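# Swing the fridge door wide open and leave it

## Task

Pull the refrigerator door far open so that it stays open on its own once the robot lets go; a door that stays open only because the robot holds it does not count. Slamming the door (whether opening or closing) fails, and so does the robot toppling over or being left tilted.

## Robot and tools

Robot: a wheeled base with a vertical column, a head with two cameras and two six-joint arms (left and right), each ending in a two-finger gripper. Folded, it measures 0.73 m long, 0.62 m wide, 1.88 m tall; its front sits 0.40 m ahead of the column. The base can drive straight and spin in place but cannot move sideways.

Frames: base frame has its origin on the floor under the column, midway between the drive wheels; x forward, y left, z up. left_hand and right_hand (point where the fingers meet; tips are 8 mm further) are reported in this frame with quat_wxyz; the hand's z axis runs along the fingers and its y axis across the opening. The odometry frame is where the base frame stood when the scene began; base_odometry counts wheel rotation only, so slipping looks like travel. Heading is positive to the left, -3.142 to 3.142.

execute_actions: argument "actions" is a list holding one action or none (empty list = just read state and images). An action may contain "base", "joints", or both, plus optional "speeds"; everything in it starts at once. "base" holds exactly one relative command measured from the base's last reported position: {"translate_m": d}, metres, forward positive, -3 to 3; or {"rotate_rad": d}, radians, counter-clockwise seen from above positive, -3.2 to 3.2. "joints" is one object for both arms keyed by joint name, each value an absolute target: head_tilt_rad (-0.61 to 1.308, positive tilts down), left_joint1_rad..left_joint6_rad and right_joint1_rad..right_joint6_rad in radians (joint1 -2.879 to 2.879, joint2 0 to 3.141, joint3 0 to 3.019, joint4 -1.692 to 1.57, joint5 -1.57 to 1.57, joint6 -2.094 to 2.094), and left_gripper_m / right_gripper_m, fingertip gap in metres 0 to 0.093. "speeds" caps top speed for that action: translate_m 0.05 to 0.8 m/s, rotate_rad 0.1 to 1 rad/s (defaults are the maxima); it does not slow arms. A base move needing over 8.667 s is refused; unknown keys or out-of-range values refuse the whole call. "cameras" lists cam_head_left, cam_head_right, cam_left_wrist, cam_right_wrist, nav_camera or all; omitted/null means all, [] means none. Joints left out of an action may keep pushing toward older targets.

Arm geometry (typical): with joint1 at -1.57 (left) or 1.57 (right) and joints 5, 6 at 0, the arm moves in a forward vertical plane 0.23 m beside the column. Let a = j2 - 0.35, b = 1.05 + j2 - j3, c = b - j4 (c = 1.57 means fingers straight down). Hand is about 0.12 + 0.39 sin a + 0.38 cos b + 0.25 cos c m ahead and 1.46 + 0.39 cos a - 0.38 sin b - 0.25 sin c m up. E.g. j2, j3, j4 = 0.93, 0.78, 0.14 gives 0.60 ahead, 1.21 up. Real hands sit up to ~5 cm lower/closer. Reach is about 1 m from the shoulder, minimum height ~0.47 m. Joint5 swings the hand sideways (positive = robot's right); joint6 rolls it (positive clockwise viewed from behind). Small target changes (<0.03 rad, <0.08 for joints 2, 3) may not move anything. For gentle contact, step about 0.05 rad per call from your last target.

Gripper: fingers 7 cm long; body 10 cm wide, 7 cm thick; wrist camera sticks out 11 cm on one side. To grasp, command a gap smaller than the object; "off_target" is then expected. An opening staying 0.002 m or more above its target means something is held.

Results: base_status and joint_status give done, off_target, contact_stop (base only), time_out, not_followed. "joint command not followed" plus a cause line means a self-collision check withheld that arm's targets; back each moved joint off by at least 0.05 rad, or move the other arm away. A blocked arm keeps pushing; to relieve it, resend its reported positions as targets. on_its_own describes uncommanded behaviour ("held at" = held target). motor_effort lists left_wheel and right_wheel (percent, positive pushes forward, bracket = peak); values outside rest range suggest pressing on something. turned_by_wheels vs turned_by_imu differing by over ~4% and 0.05 rad means a hit or slip. base_tilt is in degrees (forward, right). wheel_motors_off = 1 when wheels are cut out. Motor temperatures are listed per arm, joints in joint_positions order.

Cautions: after a contact_stop, reverse 0.05 m before trying again or turning. Pushing hard for ~3 s cuts wheel power for 2 s, and the base won't hold meanwhile. A forward tilt reading dropping 0.5° or more during a move means leaning back: back off 0.05 m. Tabletops 0.30-1.20 m high can overhang the base and strike the column. Never let the arms collide or press on each other. Long hard pushes overheat motors (warning at 85 °C, arm drops at 100 °C). Move the door slowly and don't let it swing shut or bang open.

Cameras: head cameras at 1.47-1.58 m, pitched down by head_tilt_rad; straight ahead may be up to 0.3 rad off image centre. Wrist cameras look along the fingers, tilted 0.62 rad toward the hand's +x; closed fingertips are at image centre. nav_camera is on the base front, 0.23 m up, looking ahead.

wait: seconds 0 to 10, nothing new commanded; returns state and images. zoom_image: camera name and region [x0, y0, x1, y1] in pixels of its latest full image, at most 504×504. finished_scene: pass the current scene number once the door stays open by itself; it reports success and cannot be undone.

Each tool is called after "Request:" in YAML: its name, and indented under it one key for each argument.

## Session

Request:
execute_actions:
  actions: []

Scene clock: 0.00 s.
Motor temperatures (°C, as the motors report them): left_arm=[24 25 26 23 26 25] | right_arm=[25 24 25 24 27 25]
base_odometry: x=+0.000 y=+0.000 heading=+0.000 (m, m, rad; odometry frame)
turned_by_wheels: +0.000 (rad since the last result)
turned_by_imu: +0.000 (rad since the last result)
base_tilt: forward=-0.6 right=-0.3 (deg)
base_status: not commanded
joint_positions: head_tilt_rad=+0.858 left_joint1_rad=-1.600 left_joint2_rad=+0.870 left_joint3_rad=+0.381 left_joint4_rad=-0.933 left_joint5_rad=-0.019 left_joint6_rad=-0.080 left_gripper_m=+0.094 right_joint1_rad=+1.575 right_joint2_rad=+0.846 right_joint3_rad=+0.419 right_joint4_rad=-0.969 right_joint5_rad=+0.000 right_joint6_rad=-0.009 right_gripper_m=+0.094
joint_status: not commanded
wheel_motors_off: 0
motor_effort: left_wheel=+3 right_wheel=+0 (%)
left_hand: x=+0.1371 y=+0.2219 z=+1.2548 quat_wxyz=(+0.434, +0.020, -0.901, -0.018) (m; base frame)
right_hand: x=+0.1567 y=-0.2245 z=+1.2559 quat_wxyz=(+0.423, +0.006, -0.906, -0.003) (m; base frame)
pictures: cam_head_left, cam_head_right, cam_left_wrist, cam_right_wrist, nav_camera
Images, in order (width x height): cam_head_left 672x504, cam_head_right 672x504, cam_left_wrist 504x504, cam_right_wrist 504x504, nav_camera 672x504.

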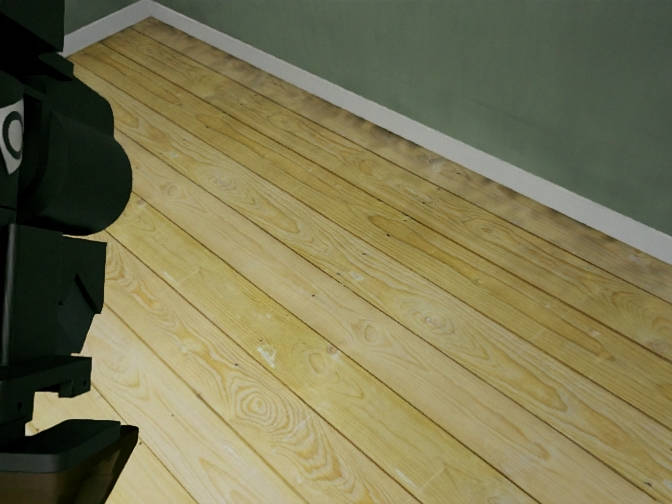

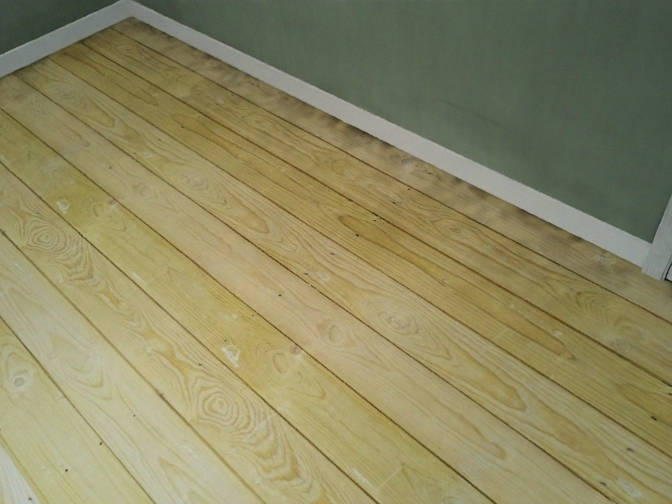

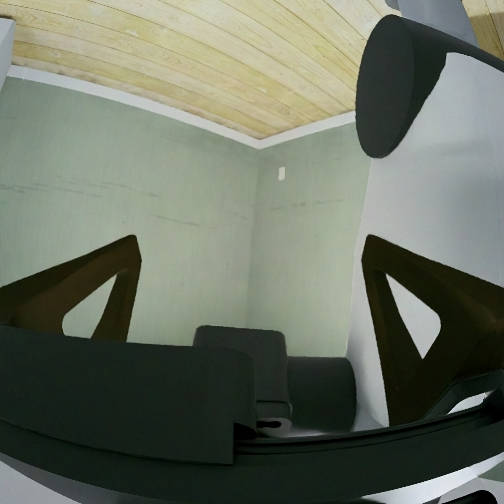

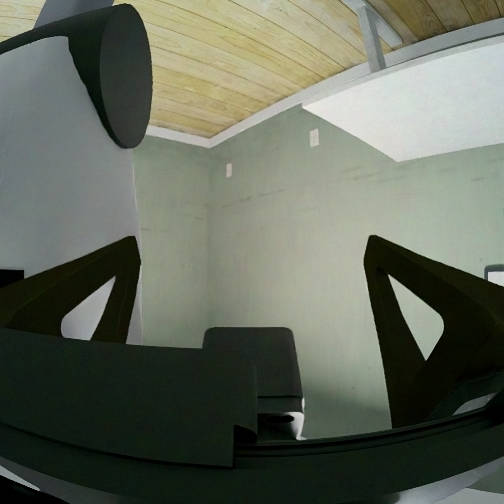

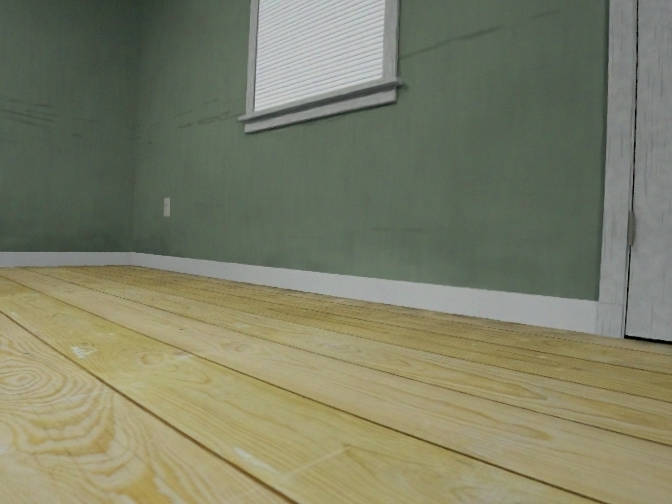

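Request:
execute_actions:
  actions:
    - {"base":{"rotate_rad":1.9},"joints":{"head_tilt_rad":0.3}}
  cameras: ["cam_head_left","cam_head_right","nav_camera"]

Scene clock: 8.60 s.
Motor temperatures (°C, as the motors report them): left_arm=[24 25 26 23 26 25] | right_arm=[25 24 25 24 27 25]
base_odometry: x=+0.000 y=+0.000 heading=+1.900 (m, m, rad; odometry frame)
turned_by_wheels: +1.900 (rad since the last result)
turned_by_imu: +1.889 (rad since the last result)
base_tilt: forward=-0.5 right=-0.3 (deg)
base_status: done
joint_positions: head_tilt_rad=+0.319 left_joint1_rad=-1.600 left_joint2_rad=+0.870 left_joint3_rad=+0.381 left_joint4_rad=-0.933 left_joint5_rad=-0.019 left_joint6_rad=-0.080 left_gripper_m=+0.094 right_joint1_rad=+1.575 right_joint2_rad=+0.846 right_joint3_rad=+0.419 right_joint4_rad=-0.969 right_joint5_rad=+0.000 right_joint6_rad=-0.009 right_gripper_m=+0.094
joint_status: all done
wheel_motors_off: 0
motor_effort: left_wheel=-3(42) right_wheel=+3(28) (%)
left_hand: x=+0.1371 y=+0.2219 z=+1.2548 quat_wxyz=(+0.434, +0.020, -0.901, -0.018) (m; base frame)
right_hand: x=+0.1567 y=-0.2245 z=+1.2559 quat_wxyz=(+0.423, +0.006, -0.906, -0.003) (m; base frame)
pictures: cam_head_left, cam_head_right, nav_camera
Images, in order (width x height): cam_head_left 672x504, cam_head_right 672x504, nav_camera 672x504.

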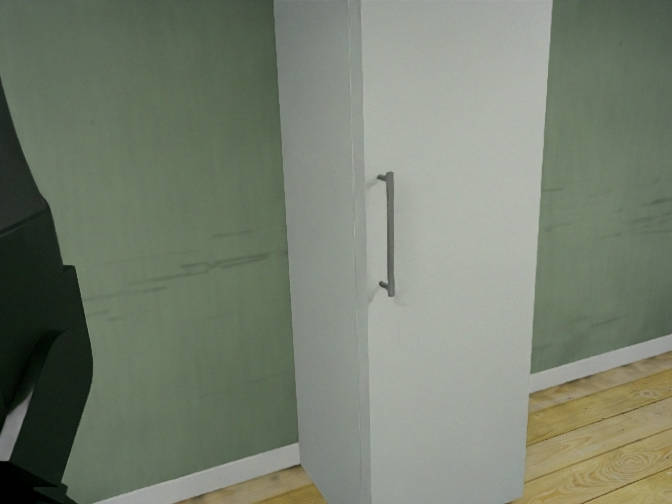

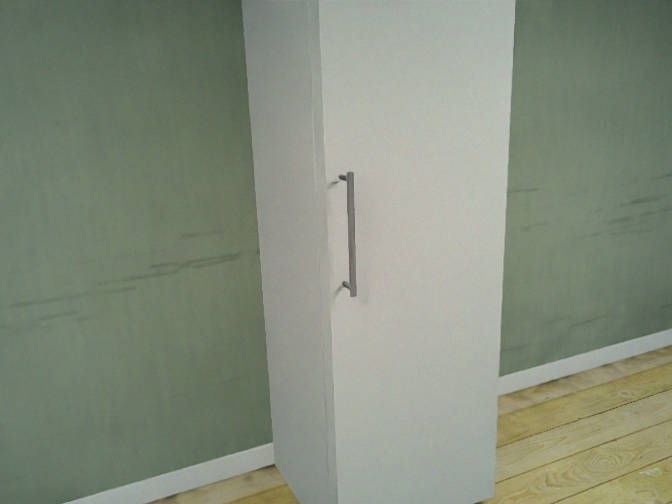

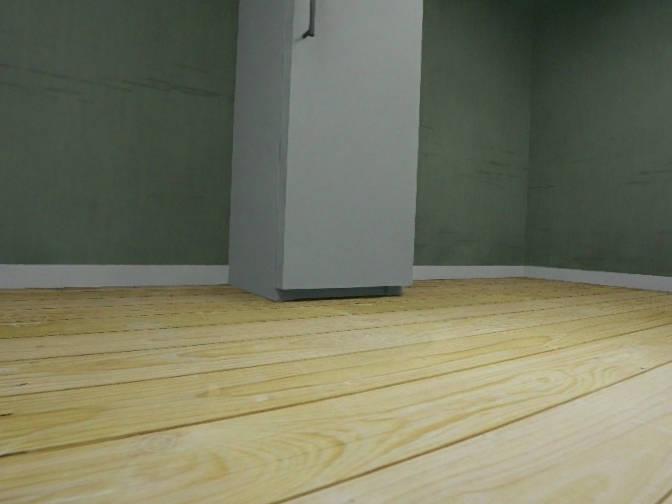

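Request:
execute_actions:
  actions:
    - {"base":{"rotate_rad":-0.25},"joints":{"right_joint2_rad":1.75,"right_joint3_rad":1.3,"right_joint4_rad":1.4}}
  cameras: ["nav_camera"]

Request:
execute_actions:
  actions:
    - {"base":{"translate_m":0.7}}
  cameras: ["nav_camera"]

Request:
execute_actions:
  actions:
    - {"base":{"rotate_rad":0.7},"joints":{"head_tilt_rad":0.45}}
  cameras: ["cam_head_left","cam_head_right","nav_camera","cam_right_wrist"]

Scene clock: 42.83 s.
Motor temperatures (°C, as the motors report them): left_arm=[24 25 26 23 26 25] | right_arm=[25 24 25 24 27 25]
base_odometry: x=+0.000 y=+0.000 heading=+1.650 (m, m, rad; odometry frame)
turned_by_wheels: -0.250 (rad since the last result)
turned_by_imu: -0.251 (rad since the last result)
base_tilt: forward=-0.5 right=-0.2 (deg)
base_status: done
joint_positions: head_tilt_rad=+0.319 left_joint1_rad=-1.600 left_joint2_rad=+0.870 left_joint3_rad=+0.381 left_joint4_rad=-0.933 left_joint5_rad=-0.019 left_joint6_rad=-0.080 left_gripper_m=+0.094 right_joint1_rad=+1.575 right_joint2_rad=+1.756 right_joint3_rad=+1.288 right_joint4_rad=+1.377 right_joint5_rad=+0.000 right_joint6_rad=-0.009 right_gripper_m=+0.094
joint_status: all done
wheel_motors_off: 0
motor_effort: left_wheel=+7(23) right_wheel=-5(22) (%)
left_hand: x=+0.1371 y=+0.2219 z=+1.2548 quat_wxyz=(+0.434, +0.020, -0.901, -0.018) (m; base frame)
right_hand: x=+0.7686 y=-0.2226 z=+1.1024 quat_wxyz=(-0.657, +0.003, -0.754, +0.001) (m; base frame)
pictures: nav_camera
Images, in order (width x height): nav_camera 672x504.

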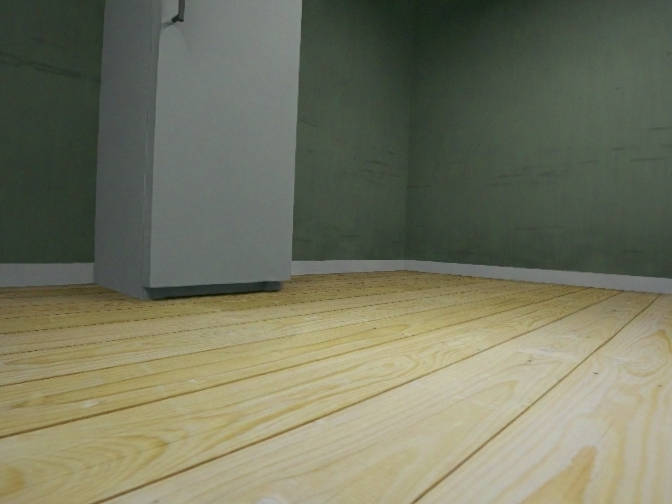

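Scene clock: 45.70 s.
Motor temperatures (°C, as the motors report them): left_arm=[24 25 26 23 26 25] | right_arm=[25 25 25 24 27 25]
base_odometry: x=-0.056 y=+0.698 heading=+1.651 (m, m, rad; odometry frame)
turned_by_wheels: +0.001 (rad since the last result)
turned_by_imu: -0.002 (rad since the last result)
base_tilt: forward=-0.5 right=-0.3 (deg)
base_status: done
joint_positions: head_tilt_rad=+0.319 left_joint1_rad=-1.600 left_joint2_rad=+0.870 left_joint3_rad=+0.381 left_joint4_rad=-0.933 left_joint5_rad=-0.019 left_joint6_rad=-0.080 left_gripper_m=+0.094 right_joint1_rad=+1.575 right_joint2_rad=+1.756 right_joint3_rad=+1.292 right_joint4_rad=+1.377 right_joint5_rad=+0.000 right_joint6_rad=-0.009 right_gripper_m=+0.094
joint_status: not commanded
wheel_motors_off: 0
motor_effort: left_wheel=+0(70) right_wheel=-2(56) (%)
left_hand: x=+0.1371 y=+0.2219 z=+1.2548 quat_wxyz=(+0.434, +0.020, -0.901, -0.018) (m; base frame)
right_hand: x=+0.7702 y=-0.2226 z=+1.1034 quat_wxyz=(-0.658, +0.003, -0.753, +0.001) (m; base frame)
pictures: nav_camera
Images, in order (width x height): nav_camera 672x504.

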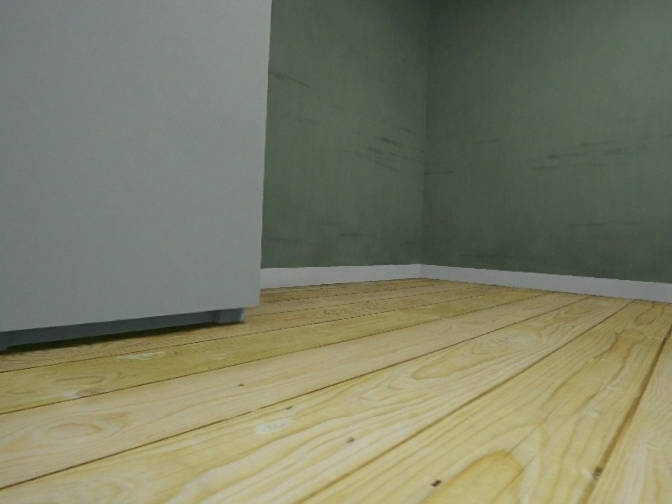

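Scene clock: 47.73 s.
Motor temperatures (°C, as the motors report them): left_arm=[24 25 26 23 26 25] | right_arm=[25 25 25 24 27 25]
base_odometry: x=-0.056 y=+0.698 heading=+2.350 (m, m, rad; odometry frame)
turned_by_wheels: +0.700 (rad since the last result)
turned_by_imu: +0.691 (rad since the last result)
base_tilt: forward=-0.7 right=-0.3 (deg)
base_status: done
joint_positions: head_tilt_rad=+0.454 left_joint1_rad=-1.600 left_joint2_rad=+0.870 left_joint3_rad=+0.381 left_joint4_rad=-0.933 left_joint5_rad=-0.019 left_joint6_rad=-0.080 left_gripper_m=+0.094 right_joint1_rad=+1.575 right_joint2_rad=+1.756 right_joint3_rad=+1.292 right_joint4_rad=+1.377 right_joint5_rad=+0.000 right_joint6_rad=-0.009 right_gripper_m=+0.094
joint_status: all done
wheel_motors_off: 0
motor_effort: left_wheel=-2(53) right_wheel=+2(39) (%)
left_hand: x=+0.1371 y=+0.2219 z=+1.2548 quat_wxyz=(+0.434, +0.020, -0.901, -0.018) (m; base frame)
right_hand: x=+0.7702 y=-0.2226 z=+1.1034 quat_wxyz=(-0.658, +0.003, -0.753, +0.001) (m; base frame)
pictures: cam_head_left, cam_head_right, cam_right_wrist, nav_camera
Images, in order (width x height): cam_head_left 672x504, cam_head_right 672x504, cam_right_wrist 504x504, nav_camera 672x504.

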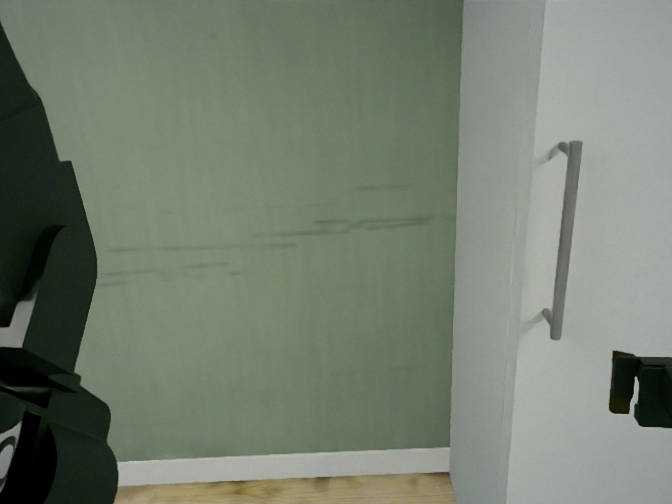

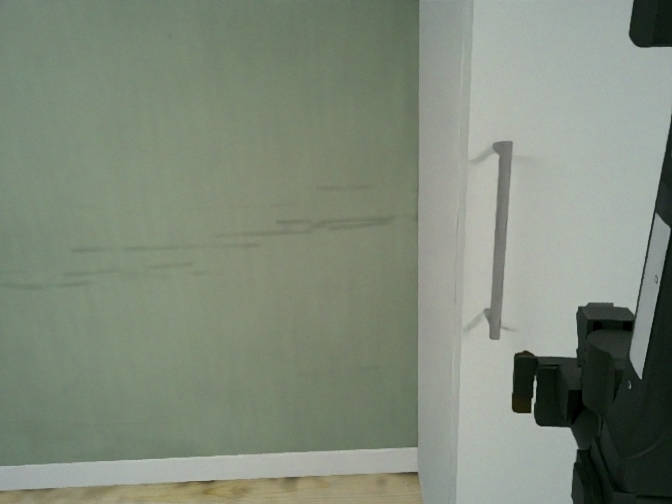

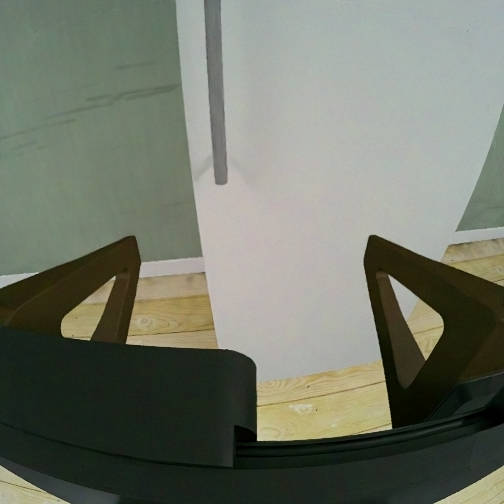

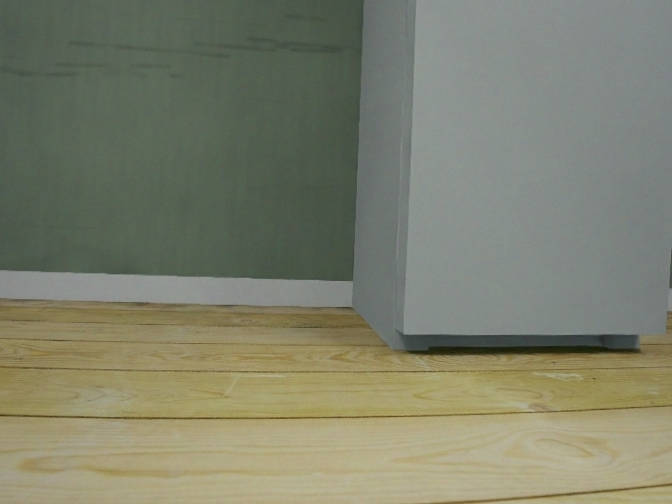

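Request:
execute_actions:
  actions:
    - {"base":{"rotate_rad":0.055},"joints":{"head_tilt_rad":0.55}}
  cameras: []

Request:
execute_actions:
  actions:
    - {"base":{"translate_m":0.22}}
  cameras: ["cam_head_right","nav_camera","cam_right_wrist"]

Scene clock: 59.87 s.
Motor temperatures (°C, as the motors report them): left_arm=[24 25 26 23 26 25] | right_arm=[25 26 25 25 27 25]
base_odometry: x=-0.056 y=+0.698 heading=+2.405 (m, m, rad; odometry frame)
turned_by_wheels: +0.055 (rad since the last result)
turned_by_imu: +0.053 (rad since the last result)
base_tilt: forward=-0.6 right=-0.2 (deg)
base_status: done
joint_positions: head_tilt_rad=+0.554 left_joint1_rad=-1.600 left_joint2_rad=+0.870 left_joint3_rad=+0.381 left_joint4_rad=-0.933 left_joint5_rad=-0.019 left_joint6_rad=-0.080 left_gripper_m=+0.094 right_joint1_rad=+1.576 right_joint2_rad=+1.756 right_joint3_rad=+1.292 right_joint4_rad=+1.377 right_joint5_rad=+0.000 right_joint6_rad=-0.009 right_gripper_m=+0.094
joint_status: all done
wheel_motors_off: 0
motor_effort: left_wheel=-4(34) right_wheel=+3(30) (%)
left_hand: x=+0.1371 y=+0.2219 z=+1.2548 quat_wxyz=(+0.434, +0.020, -0.901, -0.018) (m; base frame)
right_hand: x=+0.7702 y=-0.2223 z=+1.1034 quat_wxyz=(-0.658, +0.003, -0.753, +0.001) (m; base frame)
pictures: none
No camera images: the call's "cameras" was empty. Leave "cameras" out to get every camera's image.

Scene clock: 61.73 s.
Motor temperatures (°C, as the motors report them): left_arm=[24 25 26 23 26 25] | right_arm=[25 26 25 25 27 25]
base_odometry: x=-0.219 y=+0.846 heading=+2.406 (m, m, rad; odometry frame)
turned_by_wheels: +0.001 (rad since the last result)
turned_by_imu: +0.000 (rad since the last result)
base_tilt: forward=-0.5 right=-0.3 (deg)
base_status: done
joint_positions: head_tilt_rad=+0.554 left_joint1_rad=-1.600 left_joint2_rad=+0.870 left_joint3_rad=+0.382 left_joint4_rad=-0.933 left_joint5_rad=-0.019 left_joint6_rad=-0.080 left_gripper_m=+0.094 right_joint1_rad=+1.576 right_joint2_rad=+1.756 right_joint3_rad=+1.295 right_joint4_rad=+1.377 right_joint5_rad=+0.000 right_joint6_rad=-0.009 right_gripper_m=+0.094
joint_status: not commanded
wheel_motors_off: 0
motor_effort: left_wheel=+1(65) right_wheel=-1(65) (%)
left_hand: x=+0.1379 y=+0.2219 z=+1.2545 quat_wxyz=(+0.433, +0.020, -0.901, -0.018) (m; base frame)
right_hand: x=+0.7715 y=-0.2223 z=+1.1046 quat_wxyz=(-0.659, +0.003, -0.752, +0.001) (m; base frame)
pictures: cam_head_right, cam_right_wrist, nav_camera
Images, in order (width x height): cam_head_right 672x504, cam_right_wrist 504x504, nav_camera 672x504.

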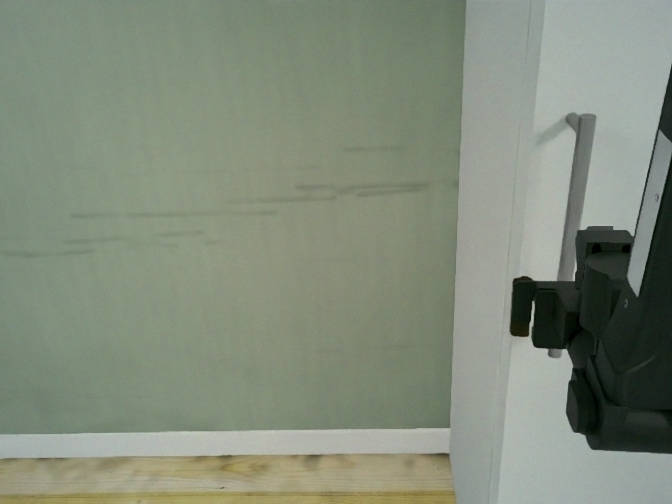

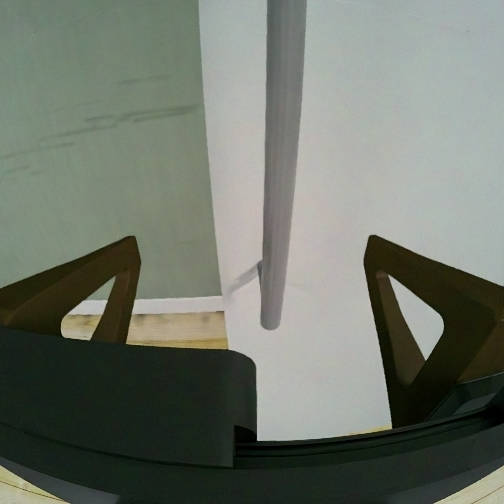

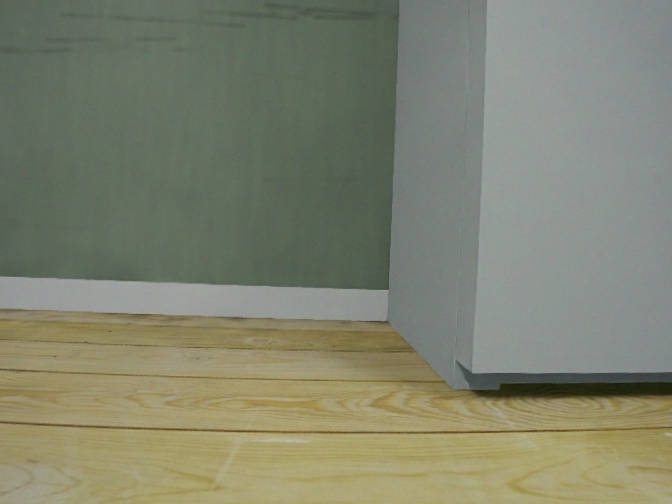

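Request:
execute_actions:
  actions:
    - {"base":{"translate_m":0.09},"speeds":{"translate_m":0.15}}
  cameras: ["cam_right_wrist"]

Request:
execute_actions:
  actions:
    - {"joints":{"right_gripper_m":0.0}}
  cameras: ["cam_right_wrist"]

Scene clock: 74.13 s.
Motor temperatures (°C, as the motors report them): left_arm=[24 25 26 23 26 25] | right_arm=[25 27 25 25 27 25]
base_odometry: x=-0.286 y=+0.906 heading=+2.407 (m, m, rad; odometry frame)
turned_by_wheels: +0.001 (rad since the last result)
turned_by_imu: -0.001 (rad since the last result)
base_tilt: forward=-0.6 right=-0.2 (deg)
base_status: done
joint_positions: head_tilt_rad=+0.554 left_joint1_rad=-1.600 left_joint2_rad=+0.870 left_joint3_rad=+0.380 left_joint4_rad=-0.933 left_joint5_rad=-0.019 left_joint6_rad=-0.080 left_gripper_m=+0.094 right_joint1_rad=+1.576 right_joint2_rad=+1.756 right_joint3_rad=+1.296 right_joint4_rad=+1.377 right_joint5_rad=+0.000 right_joint6_rad=-0.009 right_gripper_m=+0.094
joint_status: not commanded
wheel_motors_off: 0
motor_effort: left_wheel=+2(45) right_wheel=-1(47) (%)
left_hand: x=+0.1369 y=+0.2220 z=+1.2548 quat_wxyz=(+0.434, +0.020, -0.900, -0.018) (m; base frame)
right_hand: x=+0.7720 y=-0.2223 z=+1.1049 quat_wxyz=(-0.660, +0.003, -0.751, +0.001) (m; base frame)
pictures: cam_right_wrist
Images, in order (width x height): cam_right_wrist 504x504.

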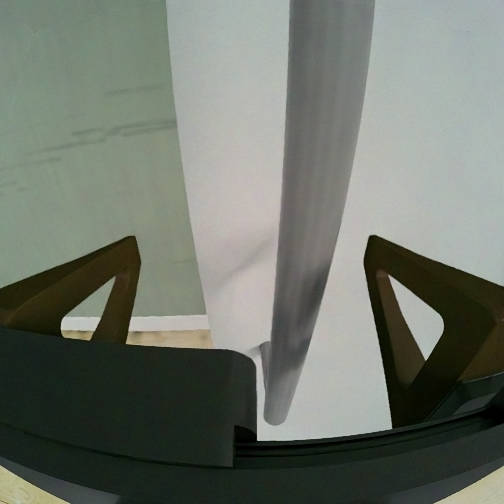

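Scene clock: 74.87 s.
Motor temperatures (°C, as the motors report them): left_arm=[24 25 26 23 26 25] | right_arm=[25 27 25 25 27 25]
base_odometry: x=-0.286 y=+0.906 heading=+2.407 (m, m, rad; odometry frame)
turned_by_wheels: +0.000 (rad since the last result)
turned_by_imu: +0.000 (rad since the last result)
base_tilt: forward=-0.6 right=-0.3 (deg)
base_status: not commanded
joint_positions: head_tilt_rad=+0.554 left_joint1_rad=-1.600 left_joint2_rad=+0.870 left_joint3_rad=+0.380 left_joint4_rad=-0.933 left_joint5_rad=-0.019 left_joint6_rad=-0.080 left_gripper_m=+0.094 right_joint1_rad=+1.552 right_joint2_rad=+1.756 right_joint3_rad=+1.296 right_joint4_rad=+1.377 right_joint5_rad=+0.010 right_joint6_rad=+0.001 right_gripper_m=+0.017
joint_status: right_gripper_m off_target (ended at +0.017, target +0.000)
wheel_motors_off: 0
motor_effort: left_wheel=-1(2) right_wheel=-1(1) (%)
left_hand: x=+0.1369 y=+0.2220 z=+1.2548 quat_wxyz=(+0.434, +0.020, -0.900, -0.018) (m; base frame)
right_hand: x=+0.7719 y=-0.2397 z=+1.1051 quat_wxyz=(-0.660, -0.002, -0.751, +0.013) (m; base frame)
pictures: cam_right_wrist
Images, in order (width x height): cam_right_wrist 504x504.

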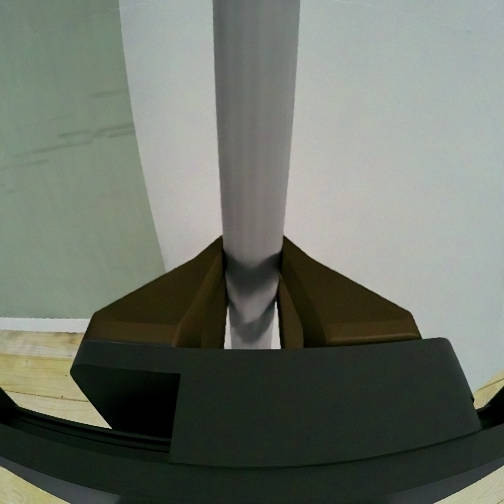

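Request:
execute_actions:
  actions:
    - {"base":{"translate_m":-0.15},"speeds":{"translate_m":0.08},"joints":{"right_joint1_rad":1.51}}
  cameras: ["cam_right_wrist","nav_camera"]

Scene clock: 89.60 s.
Motor temperatures (°C, as the motors report them): left_arm=[24 26 26 23 26 25] | right_arm=[25 27 25 25 27 25]
base_odometry: x=-0.174 y=+0.805 heading=+2.405 (m, m, rad; odometry frame)
turned_by_wheels: -0.002 (rad since the last result)
turned_by_imu: -0.003 (rad since the last result)
base_tilt: forward=-0.6 right=-0.3 (deg)
base_status: done
joint_positions: head_tilt_rad=+0.554 left_joint1_rad=-1.600 left_joint2_rad=+0.870 left_joint3_rad=+0.380 left_joint4_rad=-0.933 left_joint5_rad=-0.019 left_joint6_rad=-0.080 left_gripper_m=+0.094 right_joint1_rad=+1.521 right_joint2_rad=+1.749 right_joint3_rad=+1.301 right_joint4_rad=+1.374 right_joint5_rad=-0.004 right_joint6_rad=-0.001 right_gripper_m=+0.000
joint_status: all done
wheel_motors_off: 0
on_its_own: right_gripper_m moved -0.017 to your old target +0.000
motor_effort: left_wheel=-1(41) right_wheel=+1(55) (%)
left_hand: x=+0.1364 y=+0.2220 z=+1.2550 quat_wxyz=(+0.435, +0.020, -0.900, -0.018) (m; base frame)
right_hand: x=+0.7755 y=-0.2573 z=+1.1100 quat_wxyz=(-0.662, +0.007, -0.749, +0.023) (m; base frame)
pictures: cam_right_wrist, nav_camera
Images, in order (width x height): cam_right_wrist 504x504, nav_camera 672x504.

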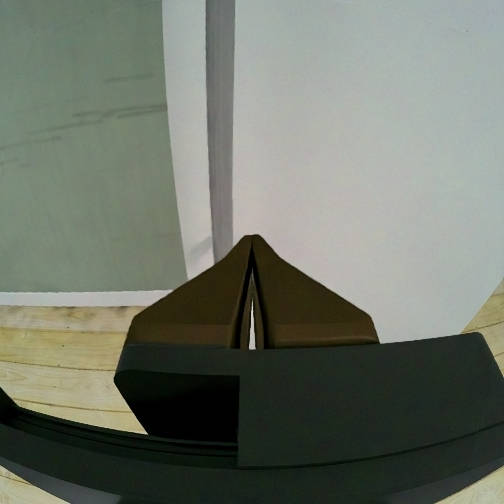

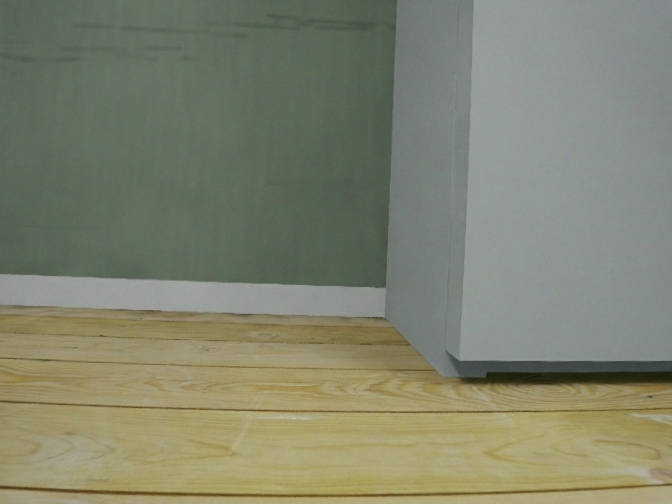

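Request:
execute_actions:
  actions:
    - {"joints":{"right_joint1_rad":1.85,"right_joint5_rad":1.2,"right_gripper_m":0.093}}
  cameras: ["cam_right_wrist","cam_head_right"]

Scene clock: 114.10 s.
Motor temperatures (°C, as the motors report them): left_arm=[24 26 26 23 26 25] | right_arm=[25 27 25 25 27 25]
base_odometry: x=-0.174 y=+0.805 heading=+2.405 (m, m, rad; odometry frame)
turned_by_wheels: +0.000 (rad since the last result)
turned_by_imu: -0.002 (rad since the last result)
base_tilt: forward=-0.6 right=-0.2 (deg)
base_status: not commanded
joint_positions: head_tilt_rad=+0.554 left_joint1_rad=-1.600 left_joint2_rad=+0.870 left_joint3_rad=+0.380 left_joint4_rad=-0.933 left_joint5_rad=-0.019 left_joint6_rad=-0.080 left_gripper_m=+0.094 right_joint1_rad=+1.860 right_joint2_rad=+1.749 right_joint3_rad=+1.301 right_joint4_rad=+1.374 right_joint5_rad=+1.196 right_joint6_rad=-0.003 right_gripper_m=+0.093
joint_status: all done
wheel_motors_off: 0
motor_effort: left_wheel=-6(4) right_wheel=+4(4) (%)
left_hand: x=+0.1364 y=+0.2220 z=+1.2550 quat_wxyz=(+0.435, +0.020, -0.900, -0.018) (m; base frame)
right_hand: x=+0.6785 y=-0.2125 z=+1.1039 quat_wxyz=(-0.525, -0.392, -0.693, +0.301) (m; base frame)
pictures: cam_head_right, cam_right_wrist
Images, in order (width x height): cam_head_right 672x504, cam_right_wrist 504x504.

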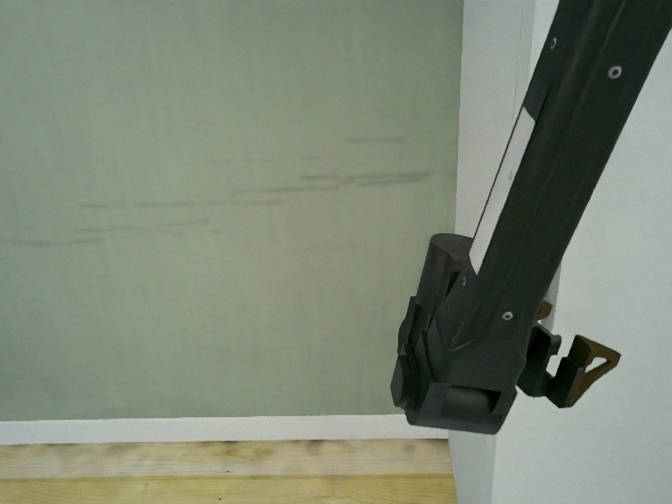

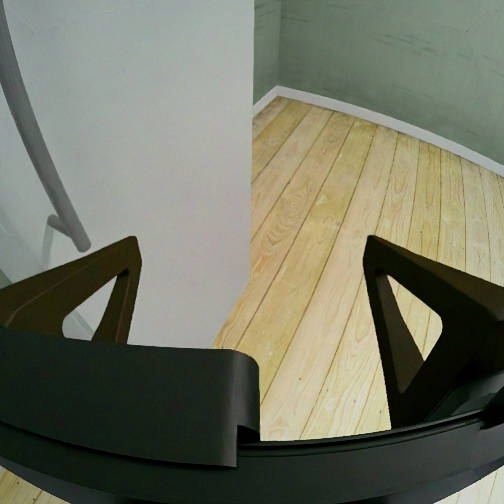

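Request:
execute_actions:
  actions:
    - {"base":{"translate_m":0.21},"speeds":{"translate_m":0.2}}
  cameras: ["cam_right_wrist","cam_head_right"]

Scene clock: 125.27 s.
Motor temperatures (°C, as the motors report them): left_arm=[24 26 26 23 26 25] | right_arm=[25 27 25 25 27 25]
base_odometry: x=-0.330 y=+0.946 heading=+2.406 (m, m, rad; odometry frame)
turned_by_wheels: +0.001 (rad since the last result)
turned_by_imu: -0.001 (rad since the last result)
base_tilt: forward=-0.6 right=-0.2 (deg)
base_status: done
joint_positions: head_tilt_rad=+0.554 left_joint1_rad=-1.600 left_joint2_rad=+0.870 left_joint3_rad=+0.378 left_joint4_rad=-0.933 left_joint5_rad=-0.019 left_joint6_rad=-0.080 left_gripper_m=+0.094 right_joint1_rad=+1.860 right_joint2_rad=+1.749 right_joint3_rad=+1.301 right_joint4_rad=+1.377 right_joint5_rad=+1.198 right_joint6_rad=-0.003 right_gripper_m=+0.093
joint_status: not commanded
wheel_motors_off: 0
motor_effort: left_wheel=-1(62) right_wheel=-1(46) (%)
left_hand: x=+0.1358 y=+0.2220 z=+1.2552 quat_wxyz=(+0.435, +0.020, -0.900, -0.018) (m; base frame)
right_hand: x=+0.6784 y=-0.2127 z=+1.1044 quat_wxyz=(-0.526, -0.393, -0.691, +0.301) (m; base frame)
pictures: cam_head_right, cam_right_wrist
Images, in order (width x height): cam_head_right 672x504, cam_right_wrist 504x504.

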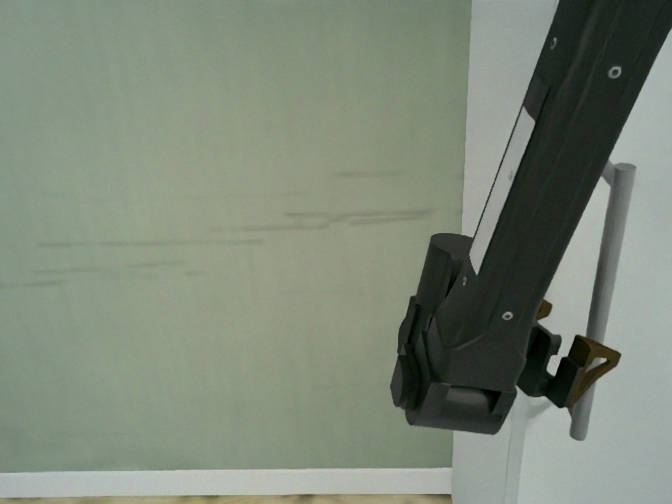

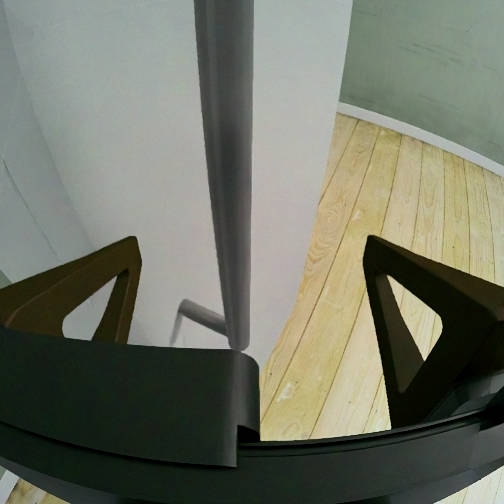

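Request:
execute_actions:
  actions:
    - {"base":{"translate_m":0.015},"joints":{"right_joint1_rad":1.73}}
  cameras: ["cam_right_wrist"]

Scene clock: 133.93 s.
Motor temperatures (°C, as the motors report them): left_arm=[24 26 26 23 26 25] | right_arm=[25 28 25 25 27 25]
base_odometry: x=-0.341 y=+0.956 heading=+2.406 (m, m, rad; odometry frame)
turned_by_wheels: +0.000 (rad since the last result)
turned_by_imu: -0.001 (rad since the last result)
base_tilt: forward=-0.7 right=-0.2 (deg)
base_status: done
joint_positions: head_tilt_rad=+0.554 left_joint1_rad=-1.600 left_joint2_rad=+0.870 left_joint3_rad=+0.380 left_joint4_rad=-0.933 left_joint5_rad=-0.019 left_joint6_rad=-0.080 left_gripper_m=+0.094 right_joint1_rad=+1.716 right_joint2_rad=+1.749 right_joint3_rad=+1.301 right_joint4_rad=+1.377 right_joint5_rad=+1.194 right_joint6_rad=-0.003 right_gripper_m=+0.093
joint_status: all done
wheel_motors_off: 0
motor_effort: left_wheel=+0(43) right_wheel=+0(42) (%)
left_hand: x=+0.1369 y=+0.2220 z=+1.2548 quat_wxyz=(+0.434, +0.020, -0.900, -0.018) (m; base frame)
right_hand: x=+0.6768 y=-0.2994 z=+1.1083 quat_wxyz=(-0.539, -0.384, -0.657, +0.361) (m; base frame)
pictures: cam_right_wrist
Images, in order (width x height): cam_right_wrist 504x504.

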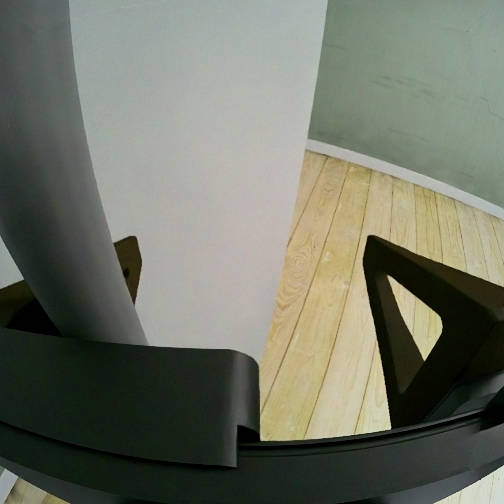

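Request:
execute_actions:
  actions:
    - {"base":{"translate_m":0.025},"joints":{"right_gripper_m":0.0}}
  cameras: ["cam_right_wrist"]

Request:
execute_actions:
  actions:
    - {"base":{"translate_m":-0.13},"speeds":{"translate_m":0.06},"joints":{"right_joint1_rad":1.70}}
  cameras: ["cam_right_wrist","nav_camera"]

Scene clock: 142.53 s.
Motor temperatures (°C, as the motors report them): left_arm=[24 26 26 23 26 25] | right_arm=[25 28 25 25 27 25]
base_odometry: x=-0.360 y=+0.973 heading=+2.407 (m, m, rad; odometry frame)
turned_by_wheels: +0.000 (rad since the last result)
turned_by_imu: -0.001 (rad since the last result)
base_tilt: forward=-0.6 right=-0.3 (deg)
base_status: done
joint_positions: head_tilt_rad=+0.554 left_joint1_rad=-1.600 left_joint2_rad=+0.870 left_joint3_rad=+0.382 left_joint4_rad=-0.933 left_joint5_rad=-0.019 left_joint6_rad=-0.080 left_gripper_m=+0.094 right_joint1_rad=+1.742 right_joint2_rad=+1.749 right_joint3_rad=+1.317 right_joint4_rad=+1.384 right_joint5_rad=+1.183 right_joint6_rad=+0.028 right_gripper_m=+0.013
joint_status: right_gripper_m off_target (ended at +0.013, target +0.000)
wheel_motors_off: 0
motor_effort: left_wheel=-1(42) right_wheel=-1(50) (%)
left_hand: x=+0.1377 y=+0.2219 z=+1.2546 quat_wxyz=(+0.433, +0.020, -0.901, -0.018) (m; base frame)
right_hand: x=+0.6859 y=-0.2828 z=+1.1103 quat_wxyz=(-0.551, -0.398, -0.653, +0.334) (m; base frame)
pictures: cam_right_wrist
Images, in order (width x height): cam_right_wrist 504x504.

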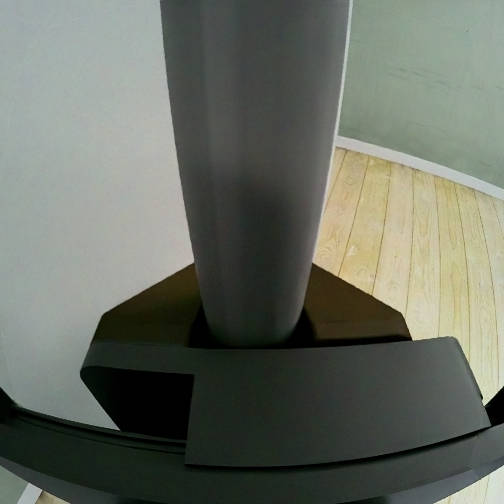

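Scene clock: 145.43 s.
Motor temperatures (°C, as the motors report them): left_arm=[24 26 26 23 26 25] | right_arm=[25 28 25 25 29 25]
base_odometry: x=-0.263 y=+0.886 heading=+2.405 (m, m, rad; odometry frame)
turned_by_wheels: -0.002 (rad since the last result)
turned_by_imu: -0.003 (rad since the last result)
base_tilt: forward=-0.5 right=-0.2 (deg)
base_status: done
joint_positions: head_tilt_rad=+0.554 left_joint1_rad=-1.600 left_joint2_rad=+0.870 left_joint3_rad=+0.380 left_joint4_rad=-0.933 left_joint5_rad=-0.019 left_joint6_rad=-0.080 left_gripper_m=+0.094 right_joint1_rad=+1.664 right_joint2_rad=+1.750 right_joint3_rad=+1.306 right_joint4_rad=+1.403 right_joint5_rad=+1.189 right_joint6_rad=+0.054 right_gripper_m=+0.013
joint_status: all done
wheel_motors_off: 0
motor_effort: left_wheel=-2(44) right_wheel=+0(60) (%)
left_hand: x=+0.1365 y=+0.2220 z=+1.2550 quat_wxyz=(+0.434, +0.020, -0.900, -0.018) (m; base frame)
right_hand: x=+0.6775 y=-0.3304 z=+1.1163 quat_wxyz=(-0.563, -0.403, -0.625, +0.360) (m; base frame)
pictures: cam_right_wrist, nav_camera
Images, in order (width x height): cam_right_wrist 504x504, nav_camera 672x504.

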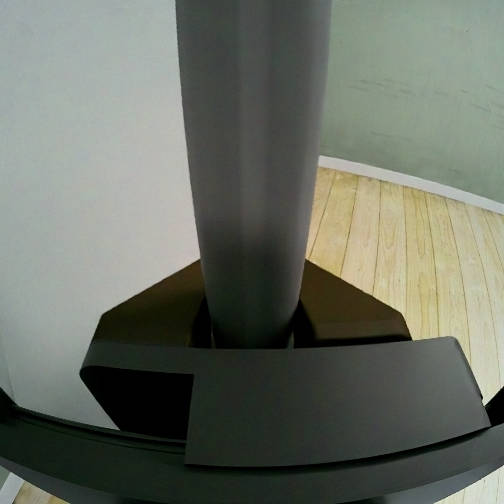

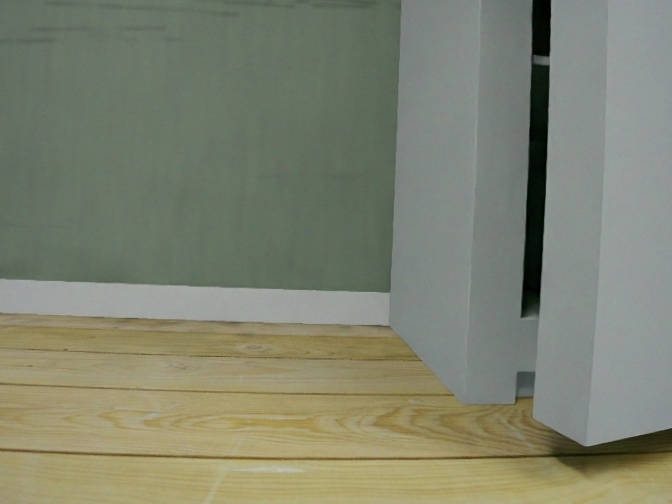

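Request:
execute_actions:
  actions:
    - {"base":{"translate_m":-0.09},"speeds":{"translate_m":0.15},"joints":{"right_joint1_rad":1.56,"right_joint5_rad":0.95}}
  cameras: []

Request:
execute_actions:
  actions:
    - {"base":{"translate_m":-0.08},"speeds":{"translate_m":0.15},"joints":{"right_joint1_rad":1.43,"right_joint5_rad":0.72,"right_joint6_rad":-0.05}}
  cameras: ["cam_right_wrist","nav_camera"]

Scene clock: 160.67 s.
Motor temperatures (°C, as the motors report them): left_arm=[24 26 26 23 26 25] | right_arm=[25 28 25 25 28 25]
base_odometry: x=-0.197 y=+0.826 heading=+2.403 (m, m, rad; odometry frame)
turned_by_wheels: -0.001 (rad since the last result)
turned_by_imu: -0.003 (rad since the last result)
base_tilt: forward=-0.7 right=-0.2 (deg)
base_status: done
joint_positions: head_tilt_rad=+0.554 left_joint1_rad=-1.600 left_joint2_rad=+0.870 left_joint3_rad=+0.378 left_joint4_rad=-0.933 left_joint5_rad=-0.019 left_joint6_rad=-0.080 left_gripper_m=+0.094 right_joint1_rad=+1.556 right_joint2_rad=+1.756 right_joint3_rad=+1.297 right_joint4_rad=+1.398 right_joint5_rad=+0.942 right_joint6_rad=+0.094 right_gripper_m=+0.013
joint_status: all done
wheel_motors_off: 0
motor_effort: left_wheel=-4(51) right_wheel=+1(42) (%)
left_hand: x=+0.1359 y=+0.2220 z=+1.2552 quat_wxyz=(+0.435, +0.020, -0.900, -0.018) (m; base frame)
right_hand: x=+0.7015 y=-0.3734 z=+1.1196 quat_wxyz=(-0.611, -0.333, -0.645, +0.316) (m; base frame)
pictures: none
No camera images: the call's "cameras" was empty. Leave "cameras" out to get every camera's image.

Scene clock: 162.77 s.
Motor temperatures (°C, as the motors report them): left_arm=[24 26 26 23 26 25] | right_arm=[25 28 25 25 28 26]
base_odometry: x=-0.138 y=+0.772 heading=+2.403 (m, m, rad; odometry frame)
turned_by_wheels: +0.000 (rad since the last result)
turned_by_imu: -0.001 (rad since the last result)
base_tilt: forward=-0.6 right=-0.3 (deg)
base_status: done
joint_positions: head_tilt_rad=+0.554 left_joint1_rad=-1.600 left_joint2_rad=+0.870 left_joint3_rad=+0.378 left_joint4_rad=-0.933 left_joint5_rad=-0.019 left_joint6_rad=-0.080 left_gripper_m=+0.094 right_joint1_rad=+1.421 right_joint2_rad=+1.777 right_joint3_rad=+1.309 right_joint4_rad=+1.389 right_joint5_rad=+0.709 right_joint6_rad=+0.166 right_gripper_m=+0.013
joint_status: right_joint6_rad time_out (moved +0.072 of -0.144); the others done
wheel_motors_off: 0
on_its_own: right_joint6_rad reads +0.166 and still pushes toward -0.050 since a time_out
motor_effort: left_wheel=-1(71) right_wheel=-2(34) (%)
left_hand: x=+0.1357 y=+0.2220 z=+1.2553 quat_wxyz=(+0.435, +0.020, -0.900, -0.018) (m; base frame)
right_hand: x=+0.7171 y=-0.4303 z=+1.1230 quat_wxyz=(-0.648, -0.270, -0.656, +0.276) (m; base frame)
pictures: cam_right_wrist, nav_camera
Images, in order (width x height): cam_right_wrist 504x504, nav_camera 672x504.

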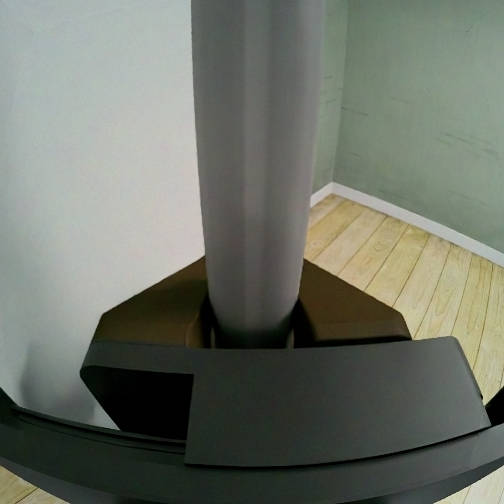

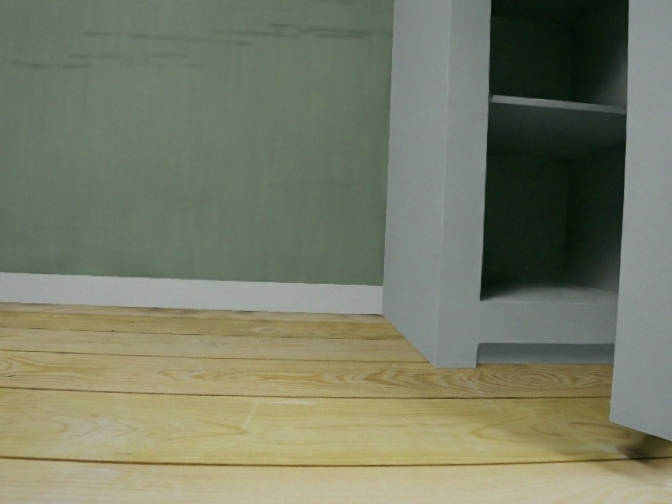

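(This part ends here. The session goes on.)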